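# Move fridge bottles upright onto cart tray, close door

## Task

Carry each bottle still inside the refrigerator to the cart's upper tray and set it standing upright there, then close the refrigerator door completely. Any bottle already on the tray must also be upright at the end. It fails if a glass bottle drops any real distance, if the door is swung open or shut violently, or if the robot tips over or ends up leaning. Anything that stays in place at the end only because the robot is holding it does not count.

## Robot and tools

ROBOT. A TidyBot++: a wheeled base 0.54 m long, 0.50 m wide and 0.38 m tall on four powered casters, carrying one seven-joint arm with a two-finger gripper. The shoulder sits 0.12 m ahead of the base centre and 0.68 m above the floor. Two cameras: base_camera on the chassis and wrist_camera, which looks along the hand. The arm starts folded with the hand pointing down; folded, the hand reaches up to 0.08 m past the base front and the elbow rises to about 1.15 m.

FRAMES. Base frame: origin on the floor below the base centre, x forward, y left, z up. hand_pose is reported in this frame and is the point midway between the finger pads; its z axis runs out along the fingers and its y axis is the closing direction. The odometry frame is where the base frame was when the scene began. Heading is positive to the left, range -3.142 to 3.142. base_tilt is in degrees, positive when leaning forward or right.

execute_actions. Argument "actions" is a list holding one action or none (none just reports state and images). An action may contain:
- "base": exactly one key. translate_m (metres, -2 to 2, forward positive), strafe_m (metres, -2 to 2, left positive) or rotate_rad (radians, -6.3 to 6.3, counter-clockwise from above positive). Each is an offset relative to where the base last reported itself, not a place to go to.
- "joints": absolute targets by name, radians, not offsets. joint_1_rad any angle (whole arm about vertical; positive is clockwise from above, opposite to rotate_rad). joint_2_rad shoulder, -2.249 to 2.249. joint_3_rad any angle (upper-arm roll). joint_4_rad elbow, -2.579 to 2.579. joint_5_rad any angle (forearm roll). joint_6_rad wrist, -2.099 to 2.099. joint_7_rad any angle (hand roll; with the hand down, positive is counter-clockwise from above, and at 1.57 the fingers open toward left and right). gripper_pos 0 (open, about 85 mm gap) to 1 (closed, squeezing about 100 N per finger). Unbounded joints go the short way, so turn in steps smaller than half a turn. Done tolerances are ±0.039 for joints 1-4, ±0.056 for 5-7, ±0.03 for the gripper.
- "speeds": optional caps for this action only: translate_m and strafe_m 0.05 to 0.5 m/s, rotate_rad 0.1 to 1.57 rad/s (the top values are the defaults). A base move needing over 8.667 s is refused; no action runs past 15 s.
"cameras" picks images: base_camera, wrist_camera or all; omitted or null gives all, [] gives none. Unknown keys, unknown camera names or out-of-range values make the whole call refused with no motion. Anything left out of an action may keep pushing toward its previous target.

ARM GEOMETRY. With joint_1_rad 0, joint_3_rad 3.14 and joint_5_rad 0 the arm moves in the vertical plane of base x. Tilts from vertical (forward positive): upper arm (0.42 m) = joint_2; forearm (0.31 m) = joint_2 - joint_4; hand (0.31 m to the hand point) = joint_2 - joint_4 - joint_6. Add length times sine for forward reach from the shoulder and length times cosine for height. A downward hand tops out near 0.94 m above the floor close to the base, lower farther out. Closed fingertips reach 20 mm past the hand point.

OTHER TOOLS. wait(seconds 0 to 10) commands nothing and returns state and images. zoom_image(camera, region [x0, y0, x1, y1] in pixels, top-left origin, at most 504 by 504) enlarges part of that camera's latest full image. read_manual(section "licences") only returns licence text. finished_scene(scene) ends the current scene, given its number, and reports success; it is final, so the goal must already hold stably. Replying without a tool call ends everything.

RESULT LINES. joint_positions and hand_pose give readings; base_odometry counts wheel rotation, so slip looks like travel and drift grows over many moves. base_status/joint_status: "done", "off_target" (stopped short, may still push), "contact_stop" or "time_out" (target dropped, holds in place), "not_followed" with "joint command not followed" and "cause:" (a self-collision check withheld the arm targets; the gripper still moves, and withheld targets may be retried later). A blocked base can read "done" while short. Gripper "done" at 1 means empty; "off_target" means it is holding something. motor_effort is percent of max, bracketed value the peak. on_its_own lists uncommanded motion. ARM HIT means a hard hit on the base or itself. A torque fault freezes the arm and gripper for 10 s (limits 104.5 N m joints 1-4, 51.3 N m joints 5-7). MOTOR HOT warns at 60 °C; OVER-TEMPERATURE FAULT at 75 °C makes the arm sag, and affected keys say limit_stop_at_motor_heat, so resend them.

PRACTICAL POINTS. Joints often settle a little off target; correct by sending last command plus (wanted minus read). Trust images over hand_pose. A carried load makes the arm droop; never command a held joint to its current reading. The robot holds the last command while you think. Avoid: dropping glass bottles, swinging the door fast, driving while the arm is caught on something high (tipping risk), sideways yanks on a raised hand, pushing hard into obstacles, and leaving a bottle or the door held only by the gripper.

Each tool is called after "Call:" by a JSON object that holds its "op" and its "data", one argument or row to a line.

## Session

Call:
{"op": "execute_actions", "data": {
  "actions": []
}}

Scene clock: 0.00 s.
base_odometry: x=+0.000 y=+0.000 heading=+0.000 (m, m, rad; odometry frame)
base_tilt: forward=+0.3 right=+0.3 (deg)
base_status: not commanded
joint_positions: joint_1_rad=-0.023 joint_2_rad=-0.341 joint_3_rad=+3.186 joint_4_rad=-2.526 joint_5_rad=+0.025 joint_6_rad=-0.842 joint_7_rad=+1.611 gripper_pos=+0.000
joint_status: not commanded
motor_effort: joint_1_rad=-1 joint_2_rad=-3 joint_3_rad=+0 joint_4_rad=+17 joint_5_rad=-1 joint_6_rad=+3 joint_7_rad=+1 (%)
hand_pose: x=+0.2716 y=-0.0059 z=+0.5882 quat_wxyz=(+0.004, +0.998, +0.018, +0.058) (m; base frame)
pictures: base_camera, wrist_camera
Images, in order (width x height): base_camera 644x364, wrist_camera 644x476.

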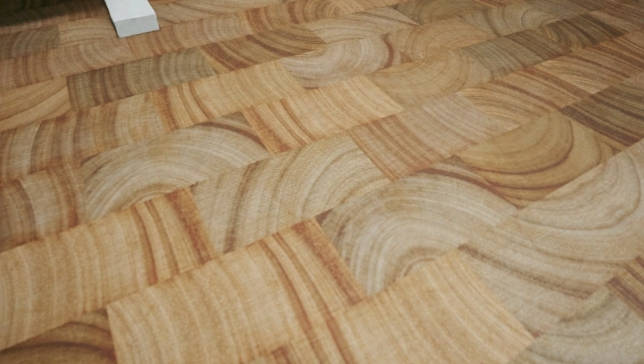

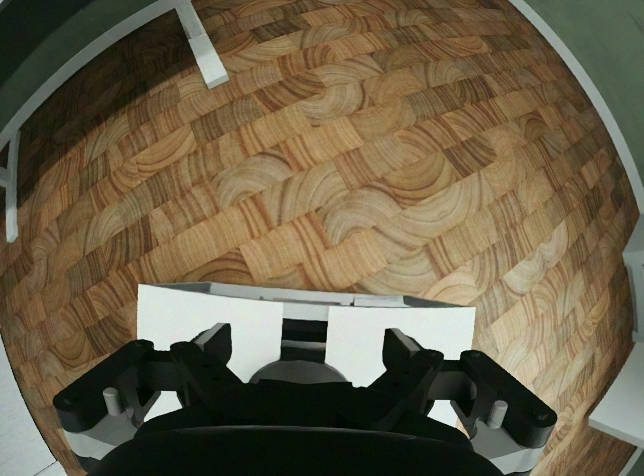

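Call:
{"op": "execute_actions", "data": {
  "actions": [
    {"joints":{"joint_2_rad":-0.7,"joint_4_rad":-2.2,"joint_6_rad":-0.25}}
  ],
  "cameras": ["wrist_camera"]
}}

Call:
{"op": "execute_actions", "data": {
  "actions": [
    {"joints":{"joint_1_rad":-1.6}}
  ],
  "cameras": ["wrist_camera"]
}}

Call:
{"op": "execute_actions", "data": {
  "actions": [
    {"joints":{"joint_1_rad":1.5}}
  ],
  "cameras": ["wrist_camera"]
}}

Scene clock: 6.63 s.
base_odometry: x=+0.000 y=+0.000 heading=+0.000 (m, m, rad; odometry frame)
base_tilt: forward=+0.3 right=+0.3 (deg)
base_status: not commanded
joint_positions: joint_1_rad=-0.023 joint_2_rad=-0.691 joint_3_rad=+3.186 joint_4_rad=-2.207 joint_5_rad=+0.025 joint_6_rad=-0.287 joint_7_rad=+1.611 gripper_pos=+0.000
joint_status: all done
motor_effort: joint_1_rad=-1(0) joint_2_rad=+1(3) joint_3_rad=+0(0) joint_4_rad=+22(21) joint_5_rad=-1(0) joint_6_rad=+9(9) joint_7_rad=+1(1) (%)
hand_pose: x=+0.4681 y=-0.0124 z=+0.9516 quat_wxyz=(+0.015, +0.784, +0.010, +0.620) (m; base frame)
pictures: wrist_camera
Images, in order (width x height): wrist_camera 644x476.

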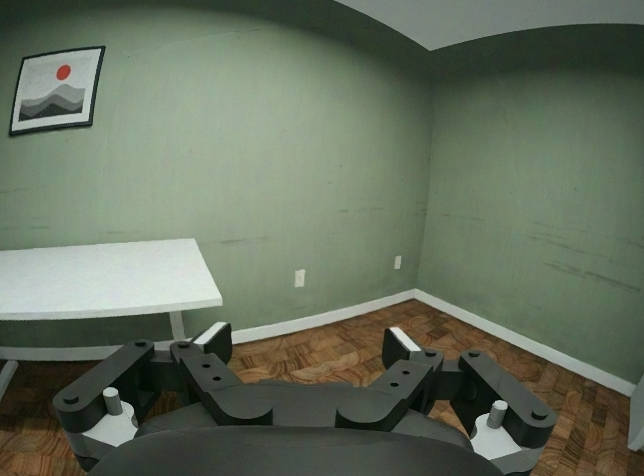

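Scene clock: 9.43 s.
base_odometry: x=+0.000 y=+0.000 heading=+0.000 (m, m, rad; odometry frame)
base_tilt: forward=+0.3 right=+0.2 (deg)
base_status: not commanded
joint_positions: joint_1_rad=-1.590 joint_2_rad=-0.691 joint_3_rad=+3.186 joint_4_rad=-2.207 joint_5_rad=+0.025 joint_6_rad=-0.287 joint_7_rad=+1.611 gripper_pos=+0.000
joint_status: all done
motor_effort: joint_1_rad=+0(1) joint_2_rad=+1(2) joint_3_rad=+0(0) joint_4_rad=+22(22) joint_5_rad=+0(2) joint_6_rad=+9(9) joint_7_rad=+1(1) (%)
hand_pose: x=+0.1326 y=+0.3490 z=+0.9516 quat_wxyz=(-0.427, +0.549, +0.561, +0.450) (m; base frame)
pictures: wrist_camera
Images, in order (width x height): wrist_camera 644x476.

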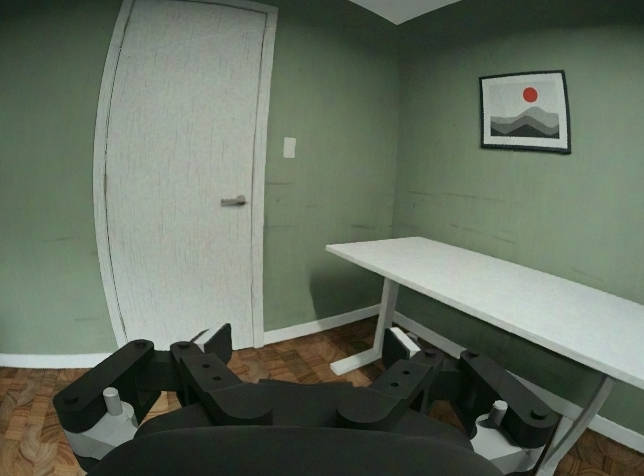

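Scene clock: 13.33 s.
base_odometry: x=+0.000 y=+0.000 heading=+0.000 (m, m, rad; odometry frame)
base_tilt: forward=+0.3 right=+0.4 (deg)
base_status: not commanded
joint_positions: joint_1_rad=+1.490 joint_2_rad=-0.691 joint_3_rad=+3.186 joint_4_rad=-2.207 joint_5_rad=+0.025 joint_6_rad=-0.287 joint_7_rad=+1.611 gripper_pos=+0.000
joint_status: all done
motor_effort: joint_1_rad=+0(0) joint_2_rad=+1(1) joint_3_rad=+0(0) joint_4_rad=+22(22) joint_5_rad=+0(0) joint_6_rad=+9(9) joint_7_rad=+1(1) (%)
hand_pose: x=+0.1267 y=-0.3492 z=+0.9516 quat_wxyz=(+0.437, +0.577, -0.531, +0.441) (m; base frame)
pictures: wrist_camera
Images, in order (width x height): wrist_camera 644x476.

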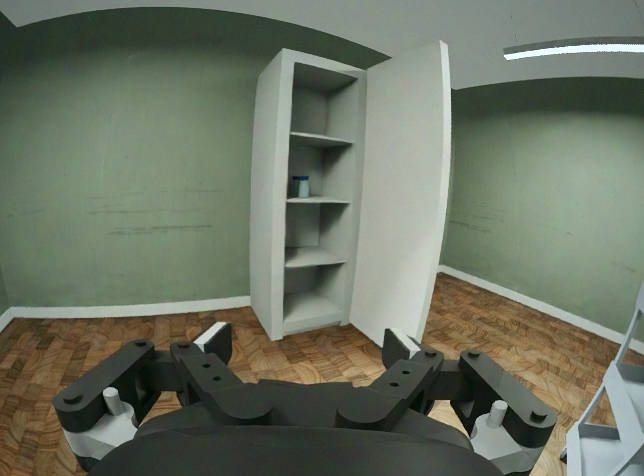

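Call:
{"op": "execute_actions", "data": {
  "actions": [
    {"base":{"rotate_rad":-1.15},"joints":{"joint_1_rad":1.3,"joint_6_rad":-0.45}}
  ]
}}

Call:
{"op": "execute_actions", "data": {
  "actions": [
    {"joints":{"joint_1_rad":0.4,"joint_6_rad":-0.25}}
  ]
}}

Scene clock: 25.33 s.
base_odometry: x=+0.000 y=+0.000 heading=-1.149 (m, m, rad; odometry frame)
base_tilt: forward=+0.3 right=+0.2 (deg)
base_status: done
joint_positions: joint_1_rad=+1.307 joint_2_rad=-0.691 joint_3_rad=+3.186 joint_4_rad=-2.207 joint_5_rad=+0.025 joint_6_rad=-0.407 joint_7_rad=+1.611 gripper_pos=+0.000
joint_status: all done
motor_effort: joint_1_rad=+0(1) joint_2_rad=+1(2) joint_3_rad=+0(1) joint_4_rad=+21(22) joint_5_rad=-1(0) joint_6_rad=+9(9) joint_7_rad=+1(1) (%)
hand_pose: x=+0.1880 y=-0.3314 z=+0.9158 quat_wxyz=(+0.364, +0.652, -0.498, +0.442) (m; base frame)
pictures: base_camera, wrist_camera
Images, in order (width x height): base_camera 644x364, wrist_camera 644x476.

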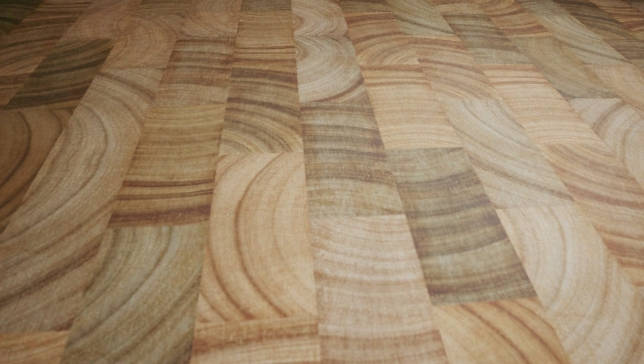

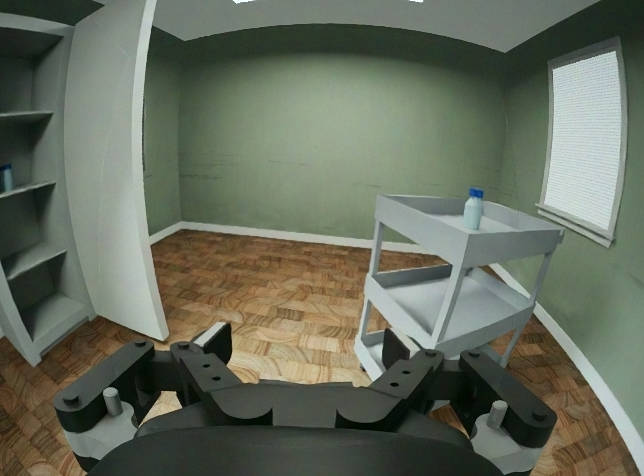

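Scene clock: 27.50 s.
base_odometry: x=+0.000 y=+0.000 heading=-1.149 (m, m, rad; odometry frame)
base_tilt: forward=+0.3 right=+0.3 (deg)
base_status: not commanded
joint_positions: joint_1_rad=+0.409 joint_2_rad=-0.691 joint_3_rad=+3.186 joint_4_rad=-2.207 joint_5_rad=+0.025 joint_6_rad=-0.296 joint_7_rad=+1.611 gripper_pos=+0.000
joint_status: all done
motor_effort: joint_1_rad=+0(0) joint_2_rad=+1(2) joint_3_rad=+0(0) joint_4_rad=+22(22) joint_5_rad=+0(1) joint_6_rad=+9(8) joint_7_rad=+1(1) (%)
hand_pose: x=+0.4302 y=-0.1573 z=+0.9489 quat_wxyz=(+0.147, +0.771, -0.159, +0.599) (m; base frame)
pictures: base_camera, wrist_camera
Images, in order (width x height): base_camera 644x364, wrist_camera 644x476.

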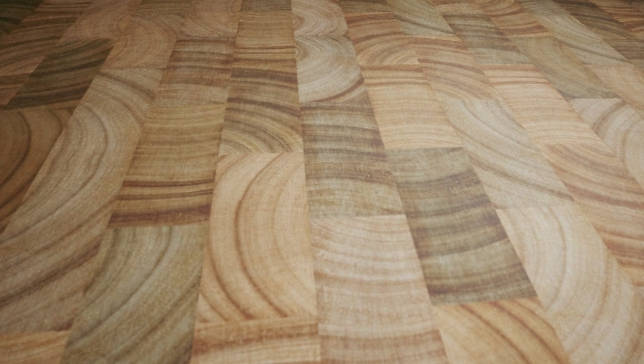

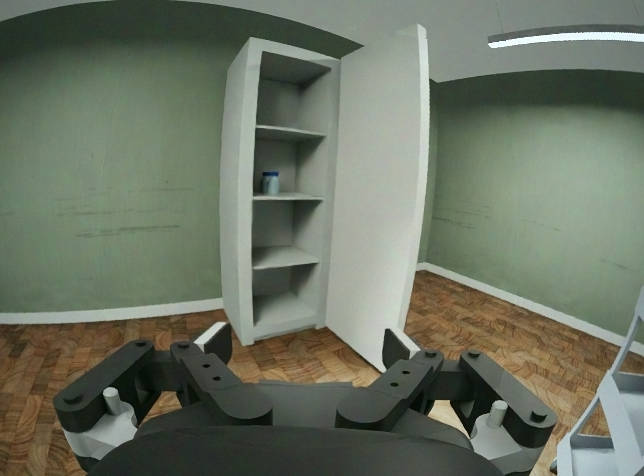

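Call:
{"op": "execute_actions", "data": {
  "actions": [
    {"base":{"rotate_rad":0.115}}
  ],
  "cameras": []
}}

Call:
{"op": "execute_actions", "data": {
  "actions": [
    {"base":{"strafe_m":-0.45},"joints":{"joint_1_rad":0,"joint_2_rad":-0.2,"joint_3_rad":3.14,"joint_4_rad":-2.15,"joint_5_rad":0,"joint_6_rad":0.3,"joint_7_rad":1.57}}
  ]
}}

Call:
{"op": "execute_actions", "data": {
  "actions": [
    {"base":{"translate_m":0.4}}
  ]
}}

Scene clock: 36.43 s.
base_odometry: x=+0.000 y=+0.000 heading=-1.035 (m, m, rad; odometry frame)
base_tilt: forward=+0.3 right=+0.3 (deg)
base_status: done
joint_positions: joint_1_rad=+0.406 joint_2_rad=-0.691 joint_3_rad=+3.186 joint_4_rad=-2.207 joint_5_rad=+0.025 joint_6_rad=-0.296 joint_7_rad=+1.611 gripper_pos=+0.000
joint_status: not commanded
motor_effort: joint_1_rad=+0(1) joint_2_rad=+1(1) joint_3_rad=+0(1) joint_4_rad=+22(22) joint_5_rad=-1(0) joint_6_rad=+9(8) joint_7_rad=+1(1) (%)
hand_pose: x=+0.4306 y=-0.1563 z=+0.9489 quat_wxyz=(+0.146, +0.771, -0.158, +0.599) (m; base frame)
pictures: none
No camera images: the call's "cameras" was empty. Leave "cameras" out to get every camera's image.

Scene clock: 38.80 s.
base_odometry: x=-0.387 y=-0.229 heading=-1.036 (m, m, rad; odometry frame)
base_tilt: forward=+0.3 right=+0.3 (deg)
base_status: done
joint_positions: joint_1_rad=+0.011 joint_2_rad=-0.210 joint_3_rad=+3.151 joint_4_rad=-2.166 joint_5_rad=+0.025 joint_6_rad=+0.255 joint_7_rad=+1.599 gripper_pos=+0.000
joint_status: all done
motor_effort: joint_1_rad=+0(1) joint_2_rad=-14(15) joint_3_rad=+0(3) joint_4_rad=+21(23) joint_5_rad=-1(1) joint_6_rad=+10(9) joint_7_rad=+1(1) (%)
hand_pose: x=+0.6313 y=-0.0077 z=+0.9349 quat_wxyz=(+0.021, +0.751, +0.013, +0.659) (m; base frame)
pictures: base_camera, wrist_camera
Images, in order (width x height): base_camera 644x364, wrist_camera 644x476.

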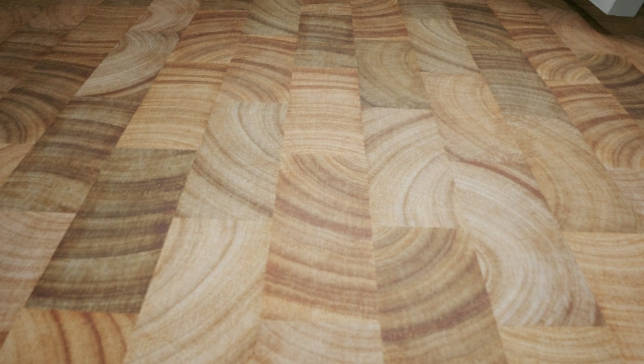

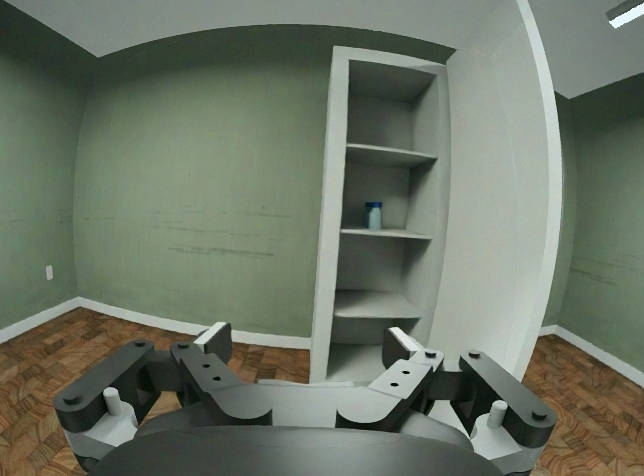

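Scene clock: 40.97 s.
base_odometry: x=-0.184 y=-0.574 heading=-1.036 (m, m, rad; odometry frame)
base_tilt: forward=+0.3 right=+0.4 (deg)
base_status: done
joint_positions: joint_1_rad=+0.011 joint_2_rad=-0.203 joint_3_rad=+3.151 joint_4_rad=-2.161 joint_5_rad=+0.025 joint_6_rad=+0.257 joint_7_rad=+1.599 gripper_pos=+0.000
joint_status: not commanded
motor_effort: joint_1_rad=+0(1) joint_2_rad=-14(18) joint_3_rad=+0(0) joint_4_rad=+21(22) joint_5_rad=-1(1) joint_6_rad=+9(10) joint_7_rad=+1(1) (%)
hand_pose: x=+0.6340 y=-0.0075 z=+0.9346 quat_wxyz=(+0.021, +0.752, +0.013, +0.659) (m; base frame)
pictures: base_camera, wrist_camera
Images, in order (width x height): base_camera 644x364, wrist_camera 644x476.

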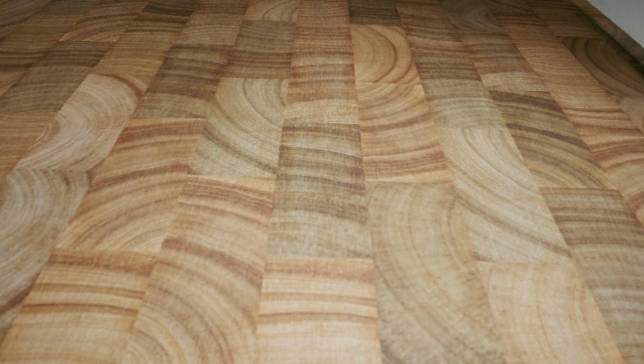

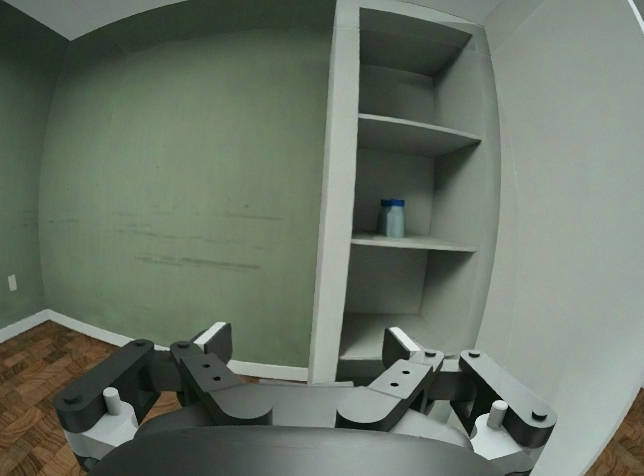

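Call:
{"op": "execute_actions", "data": {
  "actions": [
    {"base":{"strafe_m":-0.28}}
  ],
  "cameras": []
}}

Call:
{"op": "execute_actions", "data": {
  "actions": [
    {"base":{"translate_m":0.3},"joints":{"joint_1_rad":-0.01,"joint_2_rad":0.2,"joint_4_rad":-1.75,"joint_5_rad":-0.02,"joint_6_rad":0.42,"joint_7_rad":1.55}}
  ]
}}

Scene clock: 48.23 s.
base_odometry: x=-0.424 y=-0.717 heading=-1.036 (m, m, rad; odometry frame)
base_tilt: forward=+0.4 right=+0.3 (deg)
base_status: done
joint_positions: joint_1_rad=+0.008 joint_2_rad=-0.203 joint_3_rad=+3.147 joint_4_rad=-2.161 joint_5_rad=+0.025 joint_6_rad=+0.257 joint_7_rad=+1.599 gripper_pos=+0.000
joint_status: not commanded
motor_effort: joint_1_rad=+0(2) joint_2_rad=-15(16) joint_3_rad=+0(2) joint_4_rad=+20(21) joint_5_rad=-1(2) joint_6_rad=+9(10) joint_7_rad=+1(0) (%)
hand_pose: x=+0.6340 y=-0.0035 z=+0.9347 quat_wxyz=(+0.019, +0.751, +0.016, +0.659) (m; base frame)
pictures: none
No camera images: the call's "cameras" was empty. Leave "cameras" out to get every camera's image.

Scene clock: 50.17 s.
base_odometry: x=-0.272 y=-0.975 heading=-1.036 (m, m, rad; odometry frame)
base_tilt: forward=+0.3 right=+0.4 (deg)
base_status: done
joint_positions: joint_1_rad=+0.003 joint_2_rad=+0.208 joint_3_rad=+3.147 joint_4_rad=-1.764 joint_5_rad=+0.010 joint_6_rad=+0.374 joint_7_rad=+1.579 gripper_pos=+0.000
joint_status: all done
motor_effort: joint_1_rad=+0(1) joint_2_rad=-30(35) joint_3_rad=+0(1) joint_4_rad=+21(22) joint_5_rad=+0(1) joint_6_rad=+9(10) joint_7_rad=+1(1) (%)
hand_pose: x=+0.8065 y=-0.0027 z=+0.9623 quat_wxyz=(+0.008, +0.717, +0.005, +0.697) (m; base frame)
pictures: base_camera, wrist_camera
Images, in order (width x height): base_camera 644x364, wrist_camera 644x476.

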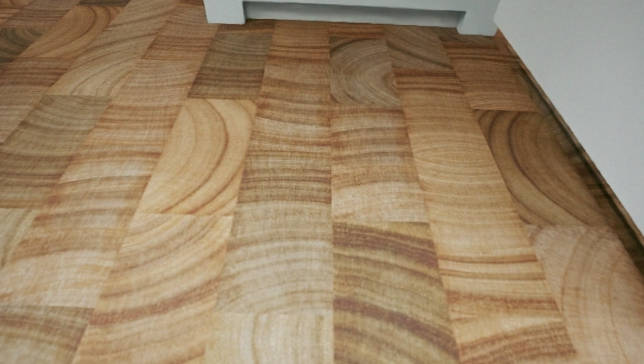

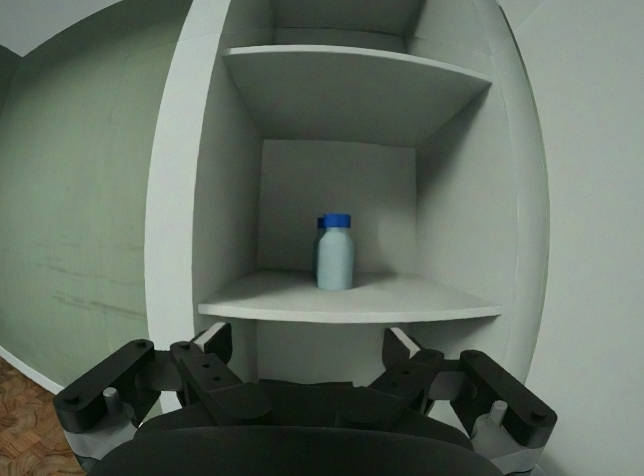

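Call:
{"op": "execute_actions", "data": {
  "actions": [
    {"base":{"strafe_m":-0.04},"joints":{"joint_4_rad":-1.85,"joint_6_rad":0.52}}
  ],
  "cameras": []
}}

Call:
{"op": "execute_actions", "data": {
  "actions": [
    {"base":{"translate_m":0.25},"speeds":{"translate_m":0.25}}
  ]
}}

Scene clock: 58.10 s.
base_odometry: x=-0.306 y=-0.995 heading=-1.036 (m, m, rad; odometry frame)
base_tilt: forward=+0.3 right=+0.4 (deg)
base_status: done
joint_positions: joint_1_rad=-0.005 joint_2_rad=+0.208 joint_3_rad=+3.145 joint_4_rad=-1.842 joint_5_rad=+0.008 joint_6_rad=+0.474 joint_7_rad=+1.579 gripper_pos=+0.000
joint_status: all done
motor_effort: joint_1_rad=-1(3) joint_2_rad=-30(32) joint_3_rad=+0(2) joint_4_rad=+20(21) joint_5_rad=-1(1) joint_6_rad=+9(9) joint_7_rad=+2(1) (%)
hand_pose: x=+0.7960 y=+0.0036 z=+0.9467 quat_wxyz=(+0.004, +0.709, +0.007, +0.705) (m; base frame)
pictures: none
No camera images: the call's "cameras" was empty. Leave "cameras" out to get every camera's image.

Scene clock: 59.97 s.
base_odometry: x=-0.179 y=-1.211 heading=-1.036 (m, m, rad; odometry frame)
base_tilt: forward=+0.3 right=+0.3 (deg)
base_status: done
joint_positions: joint_1_rad=-0.005 joint_2_rad=+0.206 joint_3_rad=+3.145 joint_4_rad=-1.843 joint_5_rad=+0.008 joint_6_rad=+0.476 joint_7_rad=+1.579 gripper_pos=+0.000
joint_status: not commanded
motor_effort: joint_1_rad=-1(1) joint_2_rad=-29(33) joint_3_rad=+0(1) joint_4_rad=+20(21) joint_5_rad=+0(1) joint_6_rad=+9(10) joint_7_rad=+1(1) (%)
hand_pose: x=+0.7955 y=+0.0036 z=+0.9485 quat_wxyz=(+0.004, +0.708, +0.007, +0.706) (m; base frame)
pictures: base_camera, wrist_camera
Images, in order (width x height): base_camera 644x364, wrist_camera 644x476.

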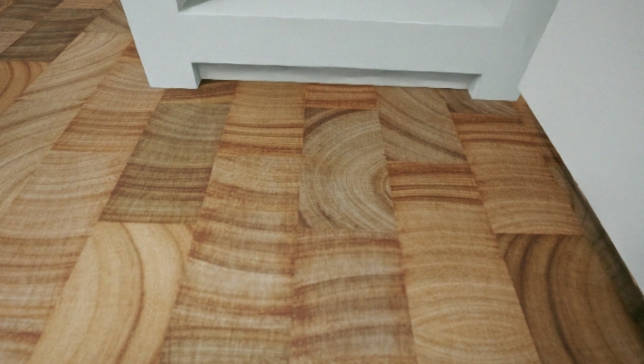

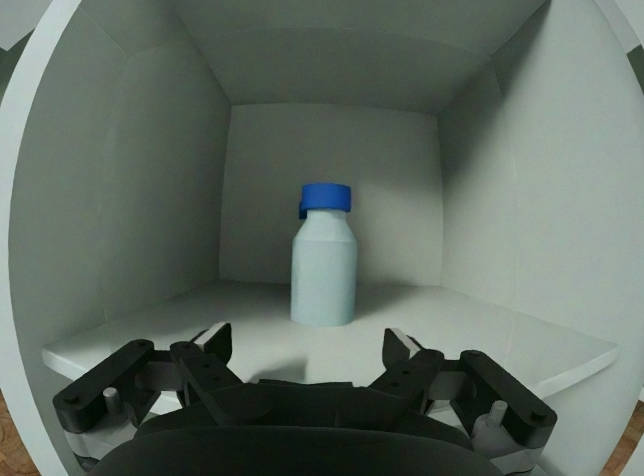

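Call:
{"op": "execute_actions", "data": {
  "actions": [
    {"base":{"strafe_m":-0.018}}
  ],
  "cameras": []
}}

Call:
{"op": "execute_actions", "data": {
  "actions": [
    {"base":{"translate_m":0.08},"speeds":{"translate_m":0.1}}
  ],
  "cameras": ["wrist_camera"]
}}

Scene clock: 82.77 s.
base_odometry: x=-0.194 y=-1.220 heading=-1.036 (m, m, rad; odometry frame)
base_tilt: forward=+0.3 right=+0.3 (deg)
base_status: done
joint_positions: joint_1_rad=-0.006 joint_2_rad=+0.206 joint_3_rad=+3.145 joint_4_rad=-1.843 joint_5_rad=+0.007 joint_6_rad=+0.476 joint_7_rad=+1.579 gripper_pos=+0.000
joint_status: not commanded
motor_effort: joint_1_rad=+0(2) joint_2_rad=-30(31) joint_3_rad=+0(2) joint_4_rad=+20(21) joint_5_rad=+0(1) joint_6_rad=+10(9) joint_7_rad=+1(0) (%)
hand_pose: x=+0.7955 y=+0.0045 z=+0.9486 quat_wxyz=(+0.003, +0.708, +0.008, +0.707) (m; base frame)
pictures: none
No camera images: the call's "cameras" was empty. Leave "cameras" out to get every camera's image.

Scene clock: 84.13 s.
base_odometry: x=-0.153 y=-1.289 heading=-1.037 (m, m, rad; odometry frame)
base_tilt: forward=+0.3 right=+0.3 (deg)
base_status: done
joint_positions: joint_1_rad=-0.006 joint_2_rad=+0.205 joint_3_rad=+3.145 joint_4_rad=-1.843 joint_5_rad=+0.007 joint_6_rad=+0.477 joint_7_rad=+1.579 gripper_pos=+0.000
joint_status: not commanded
motor_effort: joint_1_rad=+0(2) joint_2_rad=-29(33) joint_3_rad=+0(2) joint_4_rad=+20(21) joint_5_rad=-1(1) joint_6_rad=+9(10) joint_7_rad=+0(1) (%)
hand_pose: x=+0.7951 y=+0.0046 z=+0.9495 quat_wxyz=(+0.003, +0.707, +0.008, +0.707) (m; base frame)
pictures: wrist_camera
Images, in order (width x height): wrist_camera 644x476.

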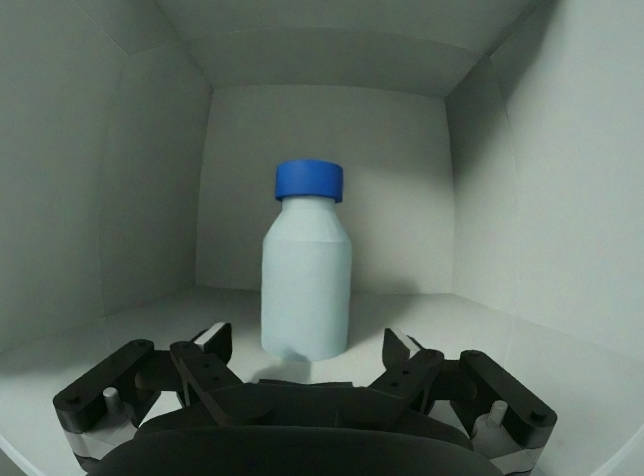

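Call:
{"op": "execute_actions", "data": {
  "actions": [
    {"base":{"translate_m":0.07},"speeds":{"translate_m":0.1}}
  ],
  "cameras": ["wrist_camera"]
}}

Call:
{"op": "execute_actions", "data": {
  "actions": [
    {"joints":{"gripper_pos":1}}
  ],
  "cameras": ["wrist_camera"]
}}

Scene clock: 90.20 s.
base_odometry: x=-0.120 y=-1.347 heading=-1.036 (m, m, rad; odometry frame)
base_tilt: forward=+0.2 right=+0.3 (deg)
base_status: translate_m time_out (by the wheels' count: +0.067 of +0.070)
joint_positions: joint_1_rad=-0.006 joint_2_rad=+0.060 joint_3_rad=+3.142 joint_4_rad=-2.004 joint_5_rad=-0.001 joint_6_rad=+0.477 joint_7_rad=+1.576 gripper_pos=+0.000
joint_status: not commanded
motor_effort: joint_1_rad=-1(3) joint_2_rad=+1(30) joint_3_rad=+0(3) joint_4_rad=+48(51) joint_5_rad=+1(2) joint_6_rad=+20(21) joint_7_rad=+1(1) (%)
hand_pose: x=+0.7323 y=+0.0047 z=+0.9483 quat_wxyz=(+0.000, +0.713, +0.003, +0.702) (m; base frame)
pictures: wrist_camera
Images, in order (width x height): wrist_camera 644x476.

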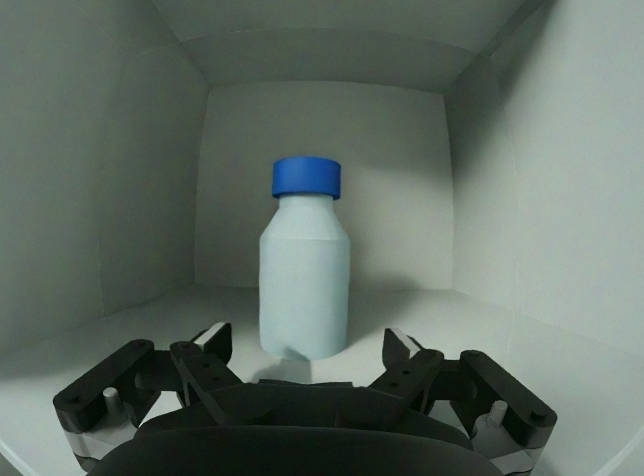

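not run: a stop came earlier in this reply.

Call:
{"op": "execute_actions", "data": {
  "actions": [
    {"base":{"translate_m":-0.12},"joints":{"joint_2_rad":0.06,"joint_4_rad":-2.0}}
  ],
  "cameras": []
}}

Call:
{"op": "execute_actions", "data": {
  "actions": [
    {"joints":{"joint_2_rad":0.19,"joint_4_rad":-1.66,"joint_6_rad":0.2}}
  ],
  "cameras": ["wrist_camera"]
}}

Call:
{"op": "execute_actions", "data": {
  "actions": [
    {"base":{"translate_m":0.08},"speeds":{"translate_m":0.1}}
  ],
  "cameras": ["wrist_camera"]
}}

Scene clock: 98.10 s.
base_odometry: x=-0.181 y=-1.244 heading=-1.036 (m, m, rad; odometry frame)
base_tilt: forward=+0.3 right=+0.3 (deg)
base_status: done
joint_positions: joint_1_rad=-0.007 joint_2_rad=+0.063 joint_3_rad=+3.142 joint_4_rad=-1.995 joint_5_rad=-0.001 joint_6_rad=+0.478 joint_7_rad=+1.576 gripper_pos=+0.000
joint_status: all done
motor_effort: joint_1_rad=+0(3) joint_2_rad=-24(32) joint_3_rad=-1(2) joint_4_rad=+20(47) joint_5_rad=-1(1) joint_6_rad=+9(18) joint_7_rad=+1(1) (%)
hand_pose: x=+0.7345 y=+0.0053 z=+0.9520 quat_wxyz=(-0.001, +0.710, +0.004, +0.704) (m; base frame)
pictures: none
No camera images: the call's "cameras" was empty. Leave "cameras" out to get every camera's image.

Scene clock: 99.57 s.
base_odometry: x=-0.181 y=-1.244 heading=-1.036 (m, m, rad; odometry frame)
base_tilt: forward=+0.3 right=+0.4 (deg)
base_status: not commanded
joint_positions: joint_1_rad=-0.007 joint_2_rad=+0.173 joint_3_rad=+3.142 joint_4_rad=-1.674 joint_5_rad=-0.001 joint_6_rad=+0.244 joint_7_rad=+1.576 gripper_pos=+0.000
joint_status: all done
motor_effort: joint_1_rad=+0(0) joint_2_rad=-30(31) joint_3_rad=+0(1) joint_4_rad=+21(22) joint_5_rad=-1(1) joint_6_rad=+9(10) joint_7_rad=+1(1) (%)
hand_pose: x=+0.8048 y=+0.0059 z=+1.0005 quat_wxyz=(-0.001, +0.718, +0.004, +0.696) (m; base frame)
pictures: wrist_camera
Images, in order (width x height): wrist_camera 644x476.

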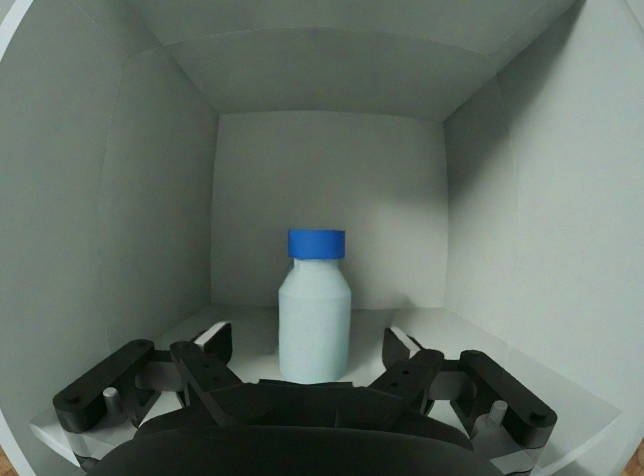

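Scene clock: 100.97 s.
base_odometry: x=-0.140 y=-1.313 heading=-1.037 (m, m, rad; odometry frame)
base_tilt: forward=+0.4 right=+0.4 (deg)
base_status: done
joint_positions: joint_1_rad=-0.007 joint_2_rad=+0.180 joint_3_rad=+3.142 joint_4_rad=-1.673 joint_5_rad=-0.001 joint_6_rad=+0.244 joint_7_rad=+1.576 gripper_pos=+0.000
joint_status: not commanded
motor_effort: joint_1_rad=-1(2) joint_2_rad=-30(32) joint_3_rad=+0(2) joint_4_rad=+22(22) joint_5_rad=-1(0) joint_6_rad=+10(10) joint_7_rad=+1(1) (%)
hand_pose: x=+0.8073 y=+0.0059 z=+0.9961 quat_wxyz=(-0.001, +0.721, +0.004, +0.693) (m; base frame)
pictures: wrist_camera
Images, in order (width x height): wrist_camera 644x476.

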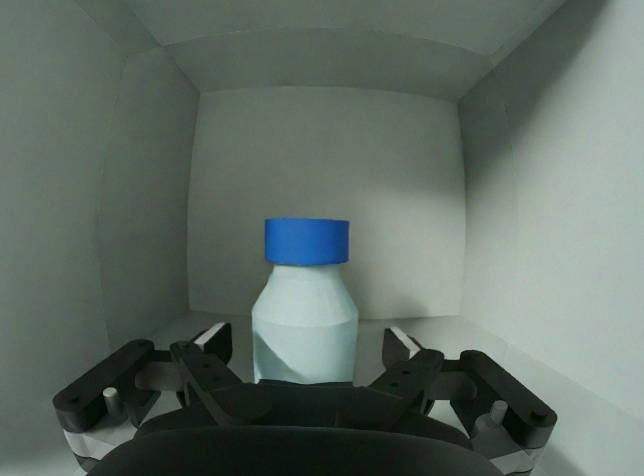

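Call:
{"op": "execute_actions", "data": {
  "actions": [
    {"base":{"translate_m":0.04},"speeds":{"translate_m":0.1},"joints":{"joint_6_rad":0.13}}
  ],
  "cameras": ["wrist_camera"]
}}

Scene clock: 105.67 s.
base_odometry: x=-0.120 y=-1.347 heading=-1.037 (m, m, rad; odometry frame)
base_tilt: forward=+0.2 right=+0.3 (deg)
base_status: done
joint_positions: joint_1_rad=-0.007 joint_2_rad=+0.185 joint_3_rad=+3.142 joint_4_rad=-1.671 joint_5_rad=-0.001 joint_6_rad=+0.168 joint_7_rad=+1.576 gripper_pos=+0.000
joint_status: all done
motor_effort: joint_1_rad=+0(2) joint_2_rad=-30(32) joint_3_rad=+0(2) joint_4_rad=+21(22) joint_5_rad=-1(0) joint_6_rad=+10(9) joint_7_rad=+1(1) (%)
hand_pose: x=+0.8071 y=+0.0059 z=+0.9709 quat_wxyz=(-0.001, +0.747, +0.004, +0.665) (m; base frame)
pictures: wrist_camera
Images, in order (width x height): wrist_camera 644x476.

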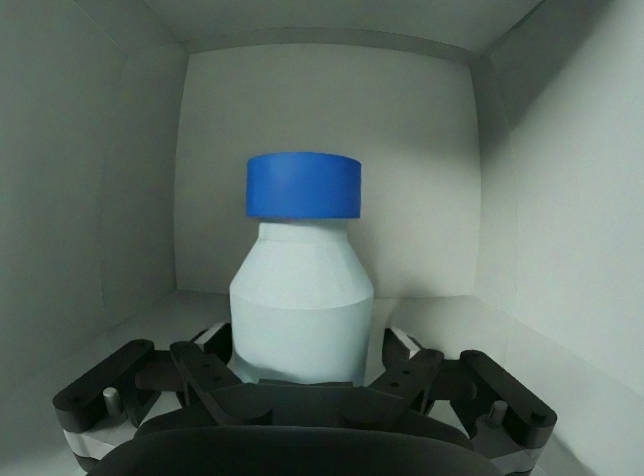

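Call:
{"op": "execute_actions", "data": {
  "actions": [
    {"base":{"translate_m":0.02},"speeds":{"translate_m":0.05}}
  ],
  "cameras": ["wrist_camera"]
}}

Call:
{"op": "execute_actions", "data": {
  "actions": [
    {"joints":{"gripper_pos":1}}
  ],
  "cameras": ["wrist_camera"]
}}

Call:
{"op": "execute_actions", "data": {
  "actions": [
    {"joints":{"joint_2_rad":0.1,"joint_6_rad":0.13}}
  ],
  "cameras": ["wrist_camera"]
}}

Scene clock: 110.53 s.
base_odometry: x=-0.110 y=-1.365 heading=-1.037 (m, m, rad; odometry frame)
base_tilt: forward=+0.3 right=+0.2 (deg)
base_status: done
joint_positions: joint_1_rad=-0.007 joint_2_rad=+0.185 joint_3_rad=+3.142 joint_4_rad=-1.671 joint_5_rad=-0.001 joint_6_rad=+0.168 joint_7_rad=+1.576 gripper_pos=+0.000
joint_status: not commanded
motor_effort: joint_1_rad=+0(2) joint_2_rad=-30(32) joint_3_rad=-1(2) joint_4_rad=+21(22) joint_5_rad=-1(0) joint_6_rad=+9(10) joint_7_rad=+1(0) (%)
hand_pose: x=+0.8071 y=+0.0059 z=+0.9710 quat_wxyz=(-0.001, +0.747, +0.004, +0.665) (m; base frame)
pictures: wrist_camera
Images, in order (width x height): wrist_camera 644x476.

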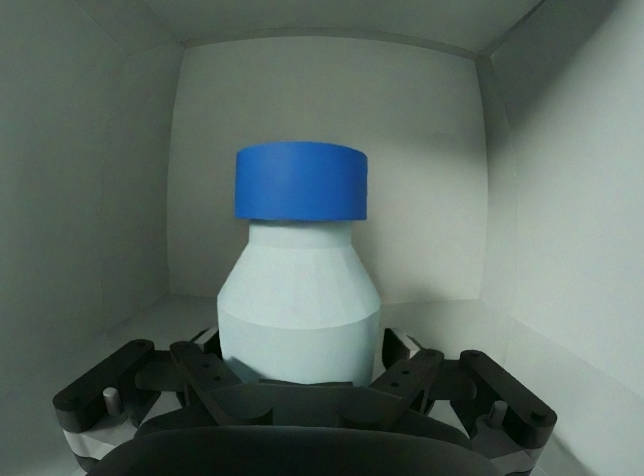

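Scene clock: 111.63 s.
base_odometry: x=-0.110 y=-1.365 heading=-1.037 (m, m, rad; odometry frame)
base_tilt: forward=+0.3 right=+0.3 (deg)
base_status: not commanded
joint_positions: joint_1_rad=-0.009 joint_2_rad=+0.185 joint_3_rad=+3.141 joint_4_rad=-1.670 joint_5_rad=-0.001 joint_6_rad=+0.168 joint_7_rad=+1.576 gripper_pos=+0.228
joint_status: gripper_pos off_target (ended at +0.228, target +1.000)
motor_effort: joint_1_rad=-1(2) joint_2_rad=-29(30) joint_3_rad=-1(2) joint_4_rad=+21(21) joint_5_rad=+0(1) joint_6_rad=+9(9) joint_7_rad=+0(1) (%)
hand_pose: x=+0.8071 y=+0.0074 z=+0.9713 quat_wxyz=(-0.002, +0.747, +0.005, +0.665) (m; base frame)
pictures: wrist_camera
Images, in order (width x height): wrist_camera 644x476.

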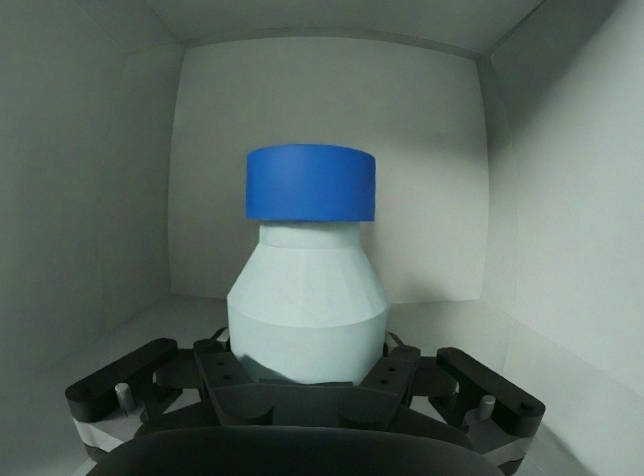

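Scene clock: 112.63 s.
base_odometry: x=-0.110 y=-1.365 heading=-1.037 (m, m, rad; odometry frame)
base_tilt: forward=+0.3 right=+0.3 (deg)
base_status: not commanded
joint_positions: joint_1_rad=-0.009 joint_2_rad=+0.149 joint_3_rad=+3.141 joint_4_rad=-1.679 joint_5_rad=-0.001 joint_6_rad=+0.147 joint_7_rad=+1.576 gripper_pos=+0.228
joint_status: joint_2_rad off_target (ended at +0.149, target +0.100); the others done
motor_effort: joint_1_rad=-1(1) joint_2_rad=-34(35) joint_3_rad=+0(1) joint_4_rad=+26(27) joint_5_rad=-1(1) joint_6_rad=+13(12) joint_7_rad=+0(0) (%)
hand_pose: x=+0.7948 y=+0.0073 z=+0.9838 quat_wxyz=(-0.002, +0.745, +0.005, +0.667) (m; base frame)
pictures: wrist_camera
Images, in order (width x height): wrist_camera 644x476.

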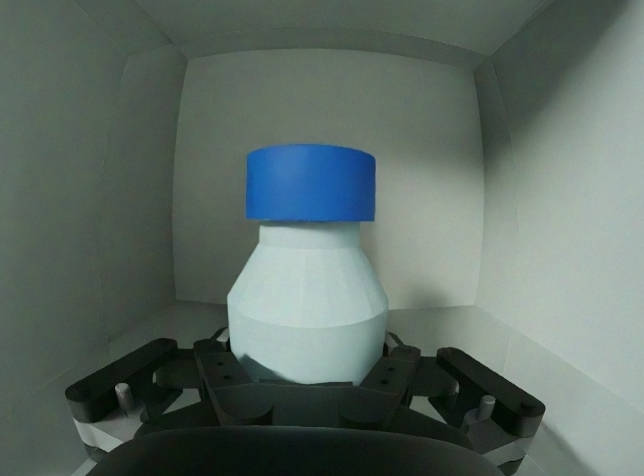

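Call:
{"op": "execute_actions", "data": {
  "actions": [
    {"base":{"translate_m":-0.9},"speeds":{"translate_m":0.35}}
  ],
  "cameras": ["wrist_camera"]
}}

Call:
{"op": "execute_actions", "data": {
  "actions": [
    {"joints":{"joint_2_rad":-0.45,"joint_4_rad":-2.0,"joint_6_rad":-0.1}}
  ],
  "cameras": []
}}

Call:
{"op": "execute_actions", "data": {
  "actions": [
    {"joints":{"joint_1_rad":1.57}}
  ]
}}

Scene clock: 122.07 s.
base_odometry: x=-0.568 y=-0.590 heading=-1.037 (m, m, rad; odometry frame)
base_tilt: forward=+0.3 right=+0.3 (deg)
base_status: done
joint_positions: joint_1_rad=-0.009 joint_2_rad=+0.136 joint_3_rad=+3.141 joint_4_rad=-1.680 joint_5_rad=-0.001 joint_6_rad=+0.144 joint_7_rad=+1.576 gripper_pos=+0.228
joint_status: not commanded
motor_effort: joint_1_rad=+0(3) joint_2_rad=-33(38) joint_3_rad=+0(3) joint_4_rad=+26(28) joint_5_rad=-1(1) joint_6_rad=+13(14) joint_7_rad=+1(2) (%)
hand_pose: x=+0.7906 y=+0.0079 z=+0.9914 quat_wxyz=(-0.002, +0.742, +0.005, +0.671) (m; base frame)
pictures: wrist_camera
Images, in order (width x height): wrist_camera 644x476.

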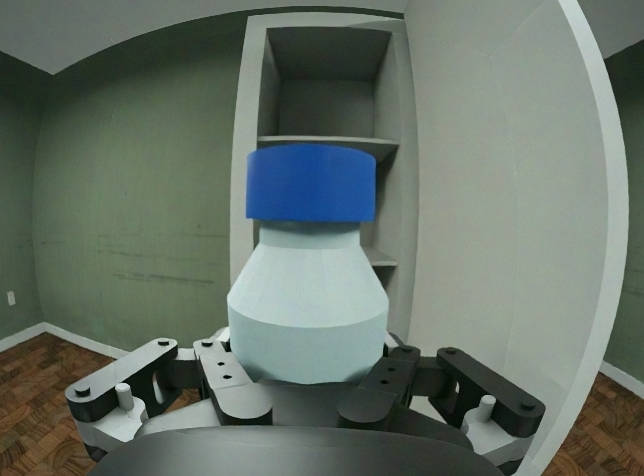

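Scene clock: 123.87 s.
base_odometry: x=-0.568 y=-0.590 heading=-1.037 (m, m, rad; odometry frame)
base_tilt: forward=+0.3 right=+0.3 (deg)
base_status: not commanded
joint_positions: joint_1_rad=-0.009 joint_2_rad=-0.422 joint_3_rad=+3.141 joint_4_rad=-2.011 joint_5_rad=-0.001 joint_6_rad=-0.083 joint_7_rad=+1.576 gripper_pos=+0.228
joint_status: all done
motor_effort: joint_1_rad=+0(0) joint_2_rad=-11(35) joint_3_rad=+0(0) joint_4_rad=+27(27) joint_5_rad=+0(1) joint_6_rad=+14(13) joint_7_rad=+0(1) (%)
hand_pose: x=+0.5707 y=+0.0059 z=+1.0280 quat_wxyz=(-0.002, +0.742, +0.005, +0.670) (m; base frame)
pictures: none
No camera images: the call's "cameras" was empty. Leave "cameras" out to get every camera's image.

Scene clock: 126.67 s.
base_odometry: x=-0.568 y=-0.590 heading=-1.037 (m, m, rad; odometry frame)
base_tilt: forward=+0.3 right=+0.4 (deg)
base_status: not commanded
joint_positions: joint_1_rad=+1.562 joint_2_rad=-0.422 joint_3_rad=+3.141 joint_4_rad=-2.011 joint_5_rad=-0.001 joint_6_rad=-0.083 joint_7_rad=+1.576 gripper_pos=+0.228
joint_status: all done
motor_effort: joint_1_rad=+0(1) joint_2_rad=-11(12) joint_3_rad=+0(1) joint_4_rad=+27(27) joint_5_rad=-1(1) joint_6_rad=+13(14) joint_7_rad=+0(1) (%)
hand_pose: x=+0.1249 y=-0.4517 z=+1.0280 quat_wxyz=(+0.473, +0.529, -0.521, +0.475) (m; base frame)
pictures: base_camera, wrist_camera
Images, in order (width x height): base_camera 644x364, wrist_camera 644x476.

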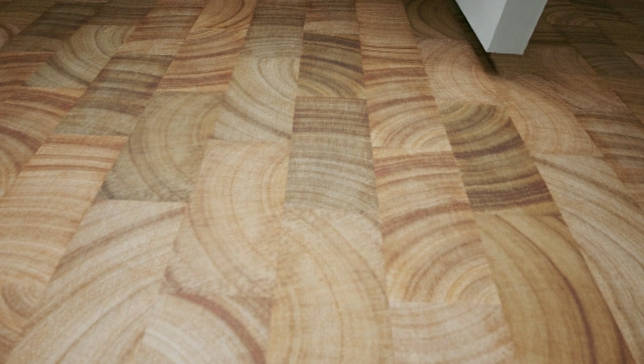

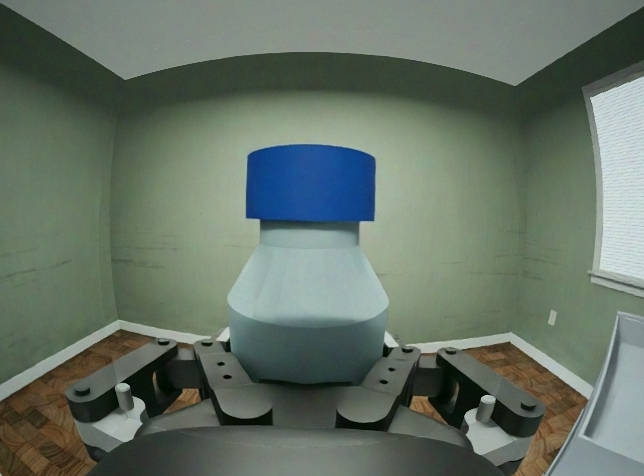

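Call:
{"op": "execute_actions", "data": {
  "actions": [
    {"joints":{"joint_1_rad":2.5,"joint_2_rad":-0.5,"joint_4_rad":-1.9,"joint_6_rad":-0.3}}
  ],
  "cameras": ["wrist_camera"]
}}

Scene clock: 132.03 s.
base_odometry: x=-0.568 y=-0.590 heading=-1.037 (m, m, rad; odometry frame)
base_tilt: forward=+0.2 right=+0.4 (deg)
base_status: not commanded
joint_positions: joint_1_rad=+2.491 joint_2_rad=-0.458 joint_3_rad=+3.141 joint_4_rad=-1.942 joint_5_rad=-0.001 joint_6_rad=-0.281 joint_7_rad=+1.576 gripper_pos=+0.228
joint_status: joint_2_rad off_target (ended at -0.458, target -0.500); joint_4_rad off_target (ended at -1.942, target -1.900); the others done
motor_effort: joint_1_rad=+0(2) joint_2_rad=-10(12) joint_3_rad=+0(1) joint_4_rad=+27(27) joint_5_rad=-1(0) joint_6_rad=+13(13) joint_7_rad=+1(1) (%)
hand_pose: x=-0.2242 y=-0.2632 z=+1.0268 quat_wxyz=(+0.603, +0.249, -0.731, +0.202) (m; base frame)
pictures: wrist_camera
Images, in order (width x height): wrist_camera 644x476.

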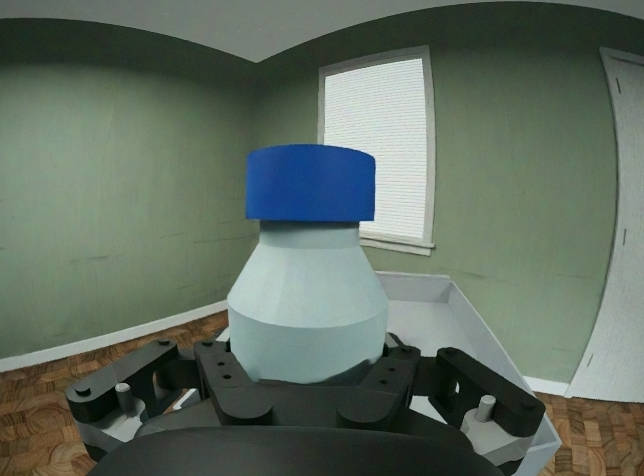

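Call:
{"op": "execute_actions", "data": {
  "actions": [
    {"joints":{"joint_1_rad":1.9,"joint_2_rad":-0.5,"joint_4_rad":-1.7,"joint_6_rad":-0.75}}
  ],
  "cameras": ["wrist_camera"]
}}

Scene clock: 137.10 s.
base_odometry: x=-0.568 y=-0.590 heading=-1.037 (m, m, rad; odometry frame)
base_tilt: forward=+0.3 right=+0.3 (deg)
base_status: not commanded
joint_positions: joint_1_rad=+1.909 joint_2_rad=-0.460 joint_3_rad=+3.141 joint_4_rad=-1.740 joint_5_rad=-0.001 joint_6_rad=-0.730 joint_7_rad=+1.576 gripper_pos=+0.228
joint_status: joint_2_rad off_target (ended at -0.460, target -0.500); joint_4_rad off_target (ended at -1.740, target -1.700); the others done
motor_effort: joint_1_rad=+0(1) joint_2_rad=-8(10) joint_3_rad=+0(1) joint_4_rad=+25(26) joint_5_rad=-1(1) joint_6_rad=+12(13) joint_7_rad=+1(1) (%)
hand_pose: x=-0.0105 y=-0.3744 z=+1.0168 quat_wxyz=(+0.438, +0.490, -0.687, +0.309) (m; base frame)
pictures: wrist_camera
Images, in order (width x height): wrist_camera 644x476.

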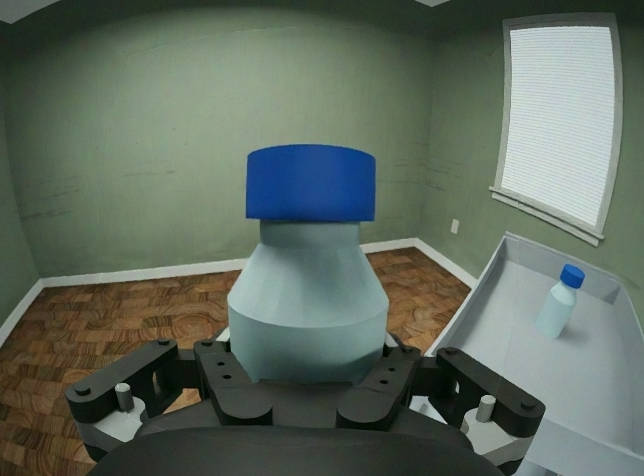

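Call:
{"op": "execute_actions", "data": {
  "actions": [
    {"base":{"translate_m":0.15},"joints":{"joint_1_rad":2.72,"joint_2_rad":-0.1,"joint_4_rad":-1.75,"joint_6_rad":-0.12}}
  ],
  "cameras": ["wrist_camera"]
}}

Call:
{"op": "execute_actions", "data": {
  "actions": [
    {"joints":{"joint_2_rad":0.08,"joint_4_rad":-1.56,"joint_6_rad":-0.12}}
  ],
  "cameras": ["wrist_camera"]
}}

Scene clock: 150.27 s.
base_odometry: x=-0.492 y=-0.719 heading=-1.038 (m, m, rad; odometry frame)
base_tilt: forward=+0.3 right=+0.3 (deg)
base_status: done
joint_positions: joint_1_rad=+2.714 joint_2_rad=-0.088 joint_3_rad=+3.137 joint_4_rad=-1.762 joint_5_rad=-0.001 joint_6_rad=-0.191 joint_7_rad=+1.576 gripper_pos=+0.228
joint_status: joint_6_rad off_target (ended at -0.191, target -0.120); the others done
motor_effort: joint_1_rad=+0(1) joint_2_rad=-24(25) joint_3_rad=+0(4) joint_4_rad=+27(27) joint_5_rad=-1(1) joint_6_rad=+13(13) joint_7_rad=+1(0) (%)
hand_pose: x=-0.4013 y=-0.2416 z=+0.9785 quat_wxyz=(+0.582, +0.174, -0.784, +0.126) (m; base frame)
pictures: wrist_camera
Images, in order (width x height): wrist_camera 644x476.

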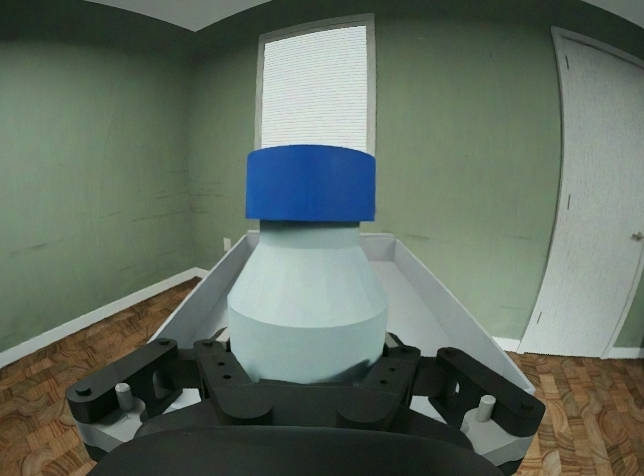

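Scene clock: 151.47 s.
base_odometry: x=-0.492 y=-0.719 heading=-1.038 (m, m, rad; odometry frame)
base_tilt: forward=+0.3 right=+0.3 (deg)
base_status: not commanded
joint_positions: joint_1_rad=+2.714 joint_2_rad=+0.102 joint_3_rad=+3.137 joint_4_rad=-1.596 joint_5_rad=-0.001 joint_6_rad=-0.189 joint_7_rad=+1.576 gripper_pos=+0.228
joint_status: joint_6_rad off_target (ended at -0.189, target -0.120); the others done
motor_effort: joint_1_rad=+0(1) joint_2_rad=-32(34) joint_3_rad=+0(1) joint_4_rad=+26(28) joint_5_rad=-1(1) joint_6_rad=+13(14) joint_7_rad=+0(0) (%)
hand_pose: x=-0.4711 y=-0.2735 z=+0.9635 quat_wxyz=(+0.573, +0.175, -0.790, +0.125) (m; base frame)
pictures: wrist_camera
Images, in order (width x height): wrist_camera 644x476.

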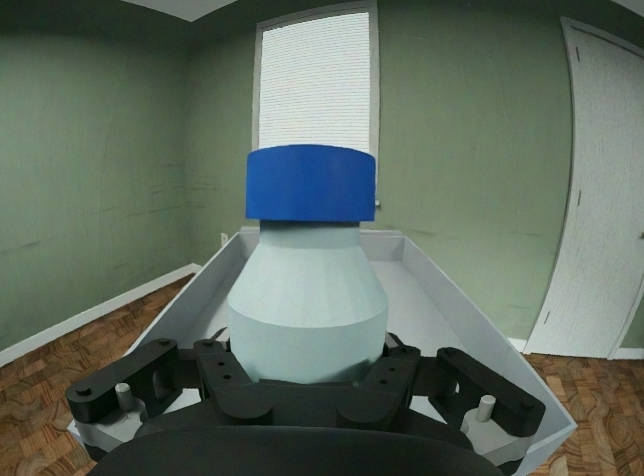

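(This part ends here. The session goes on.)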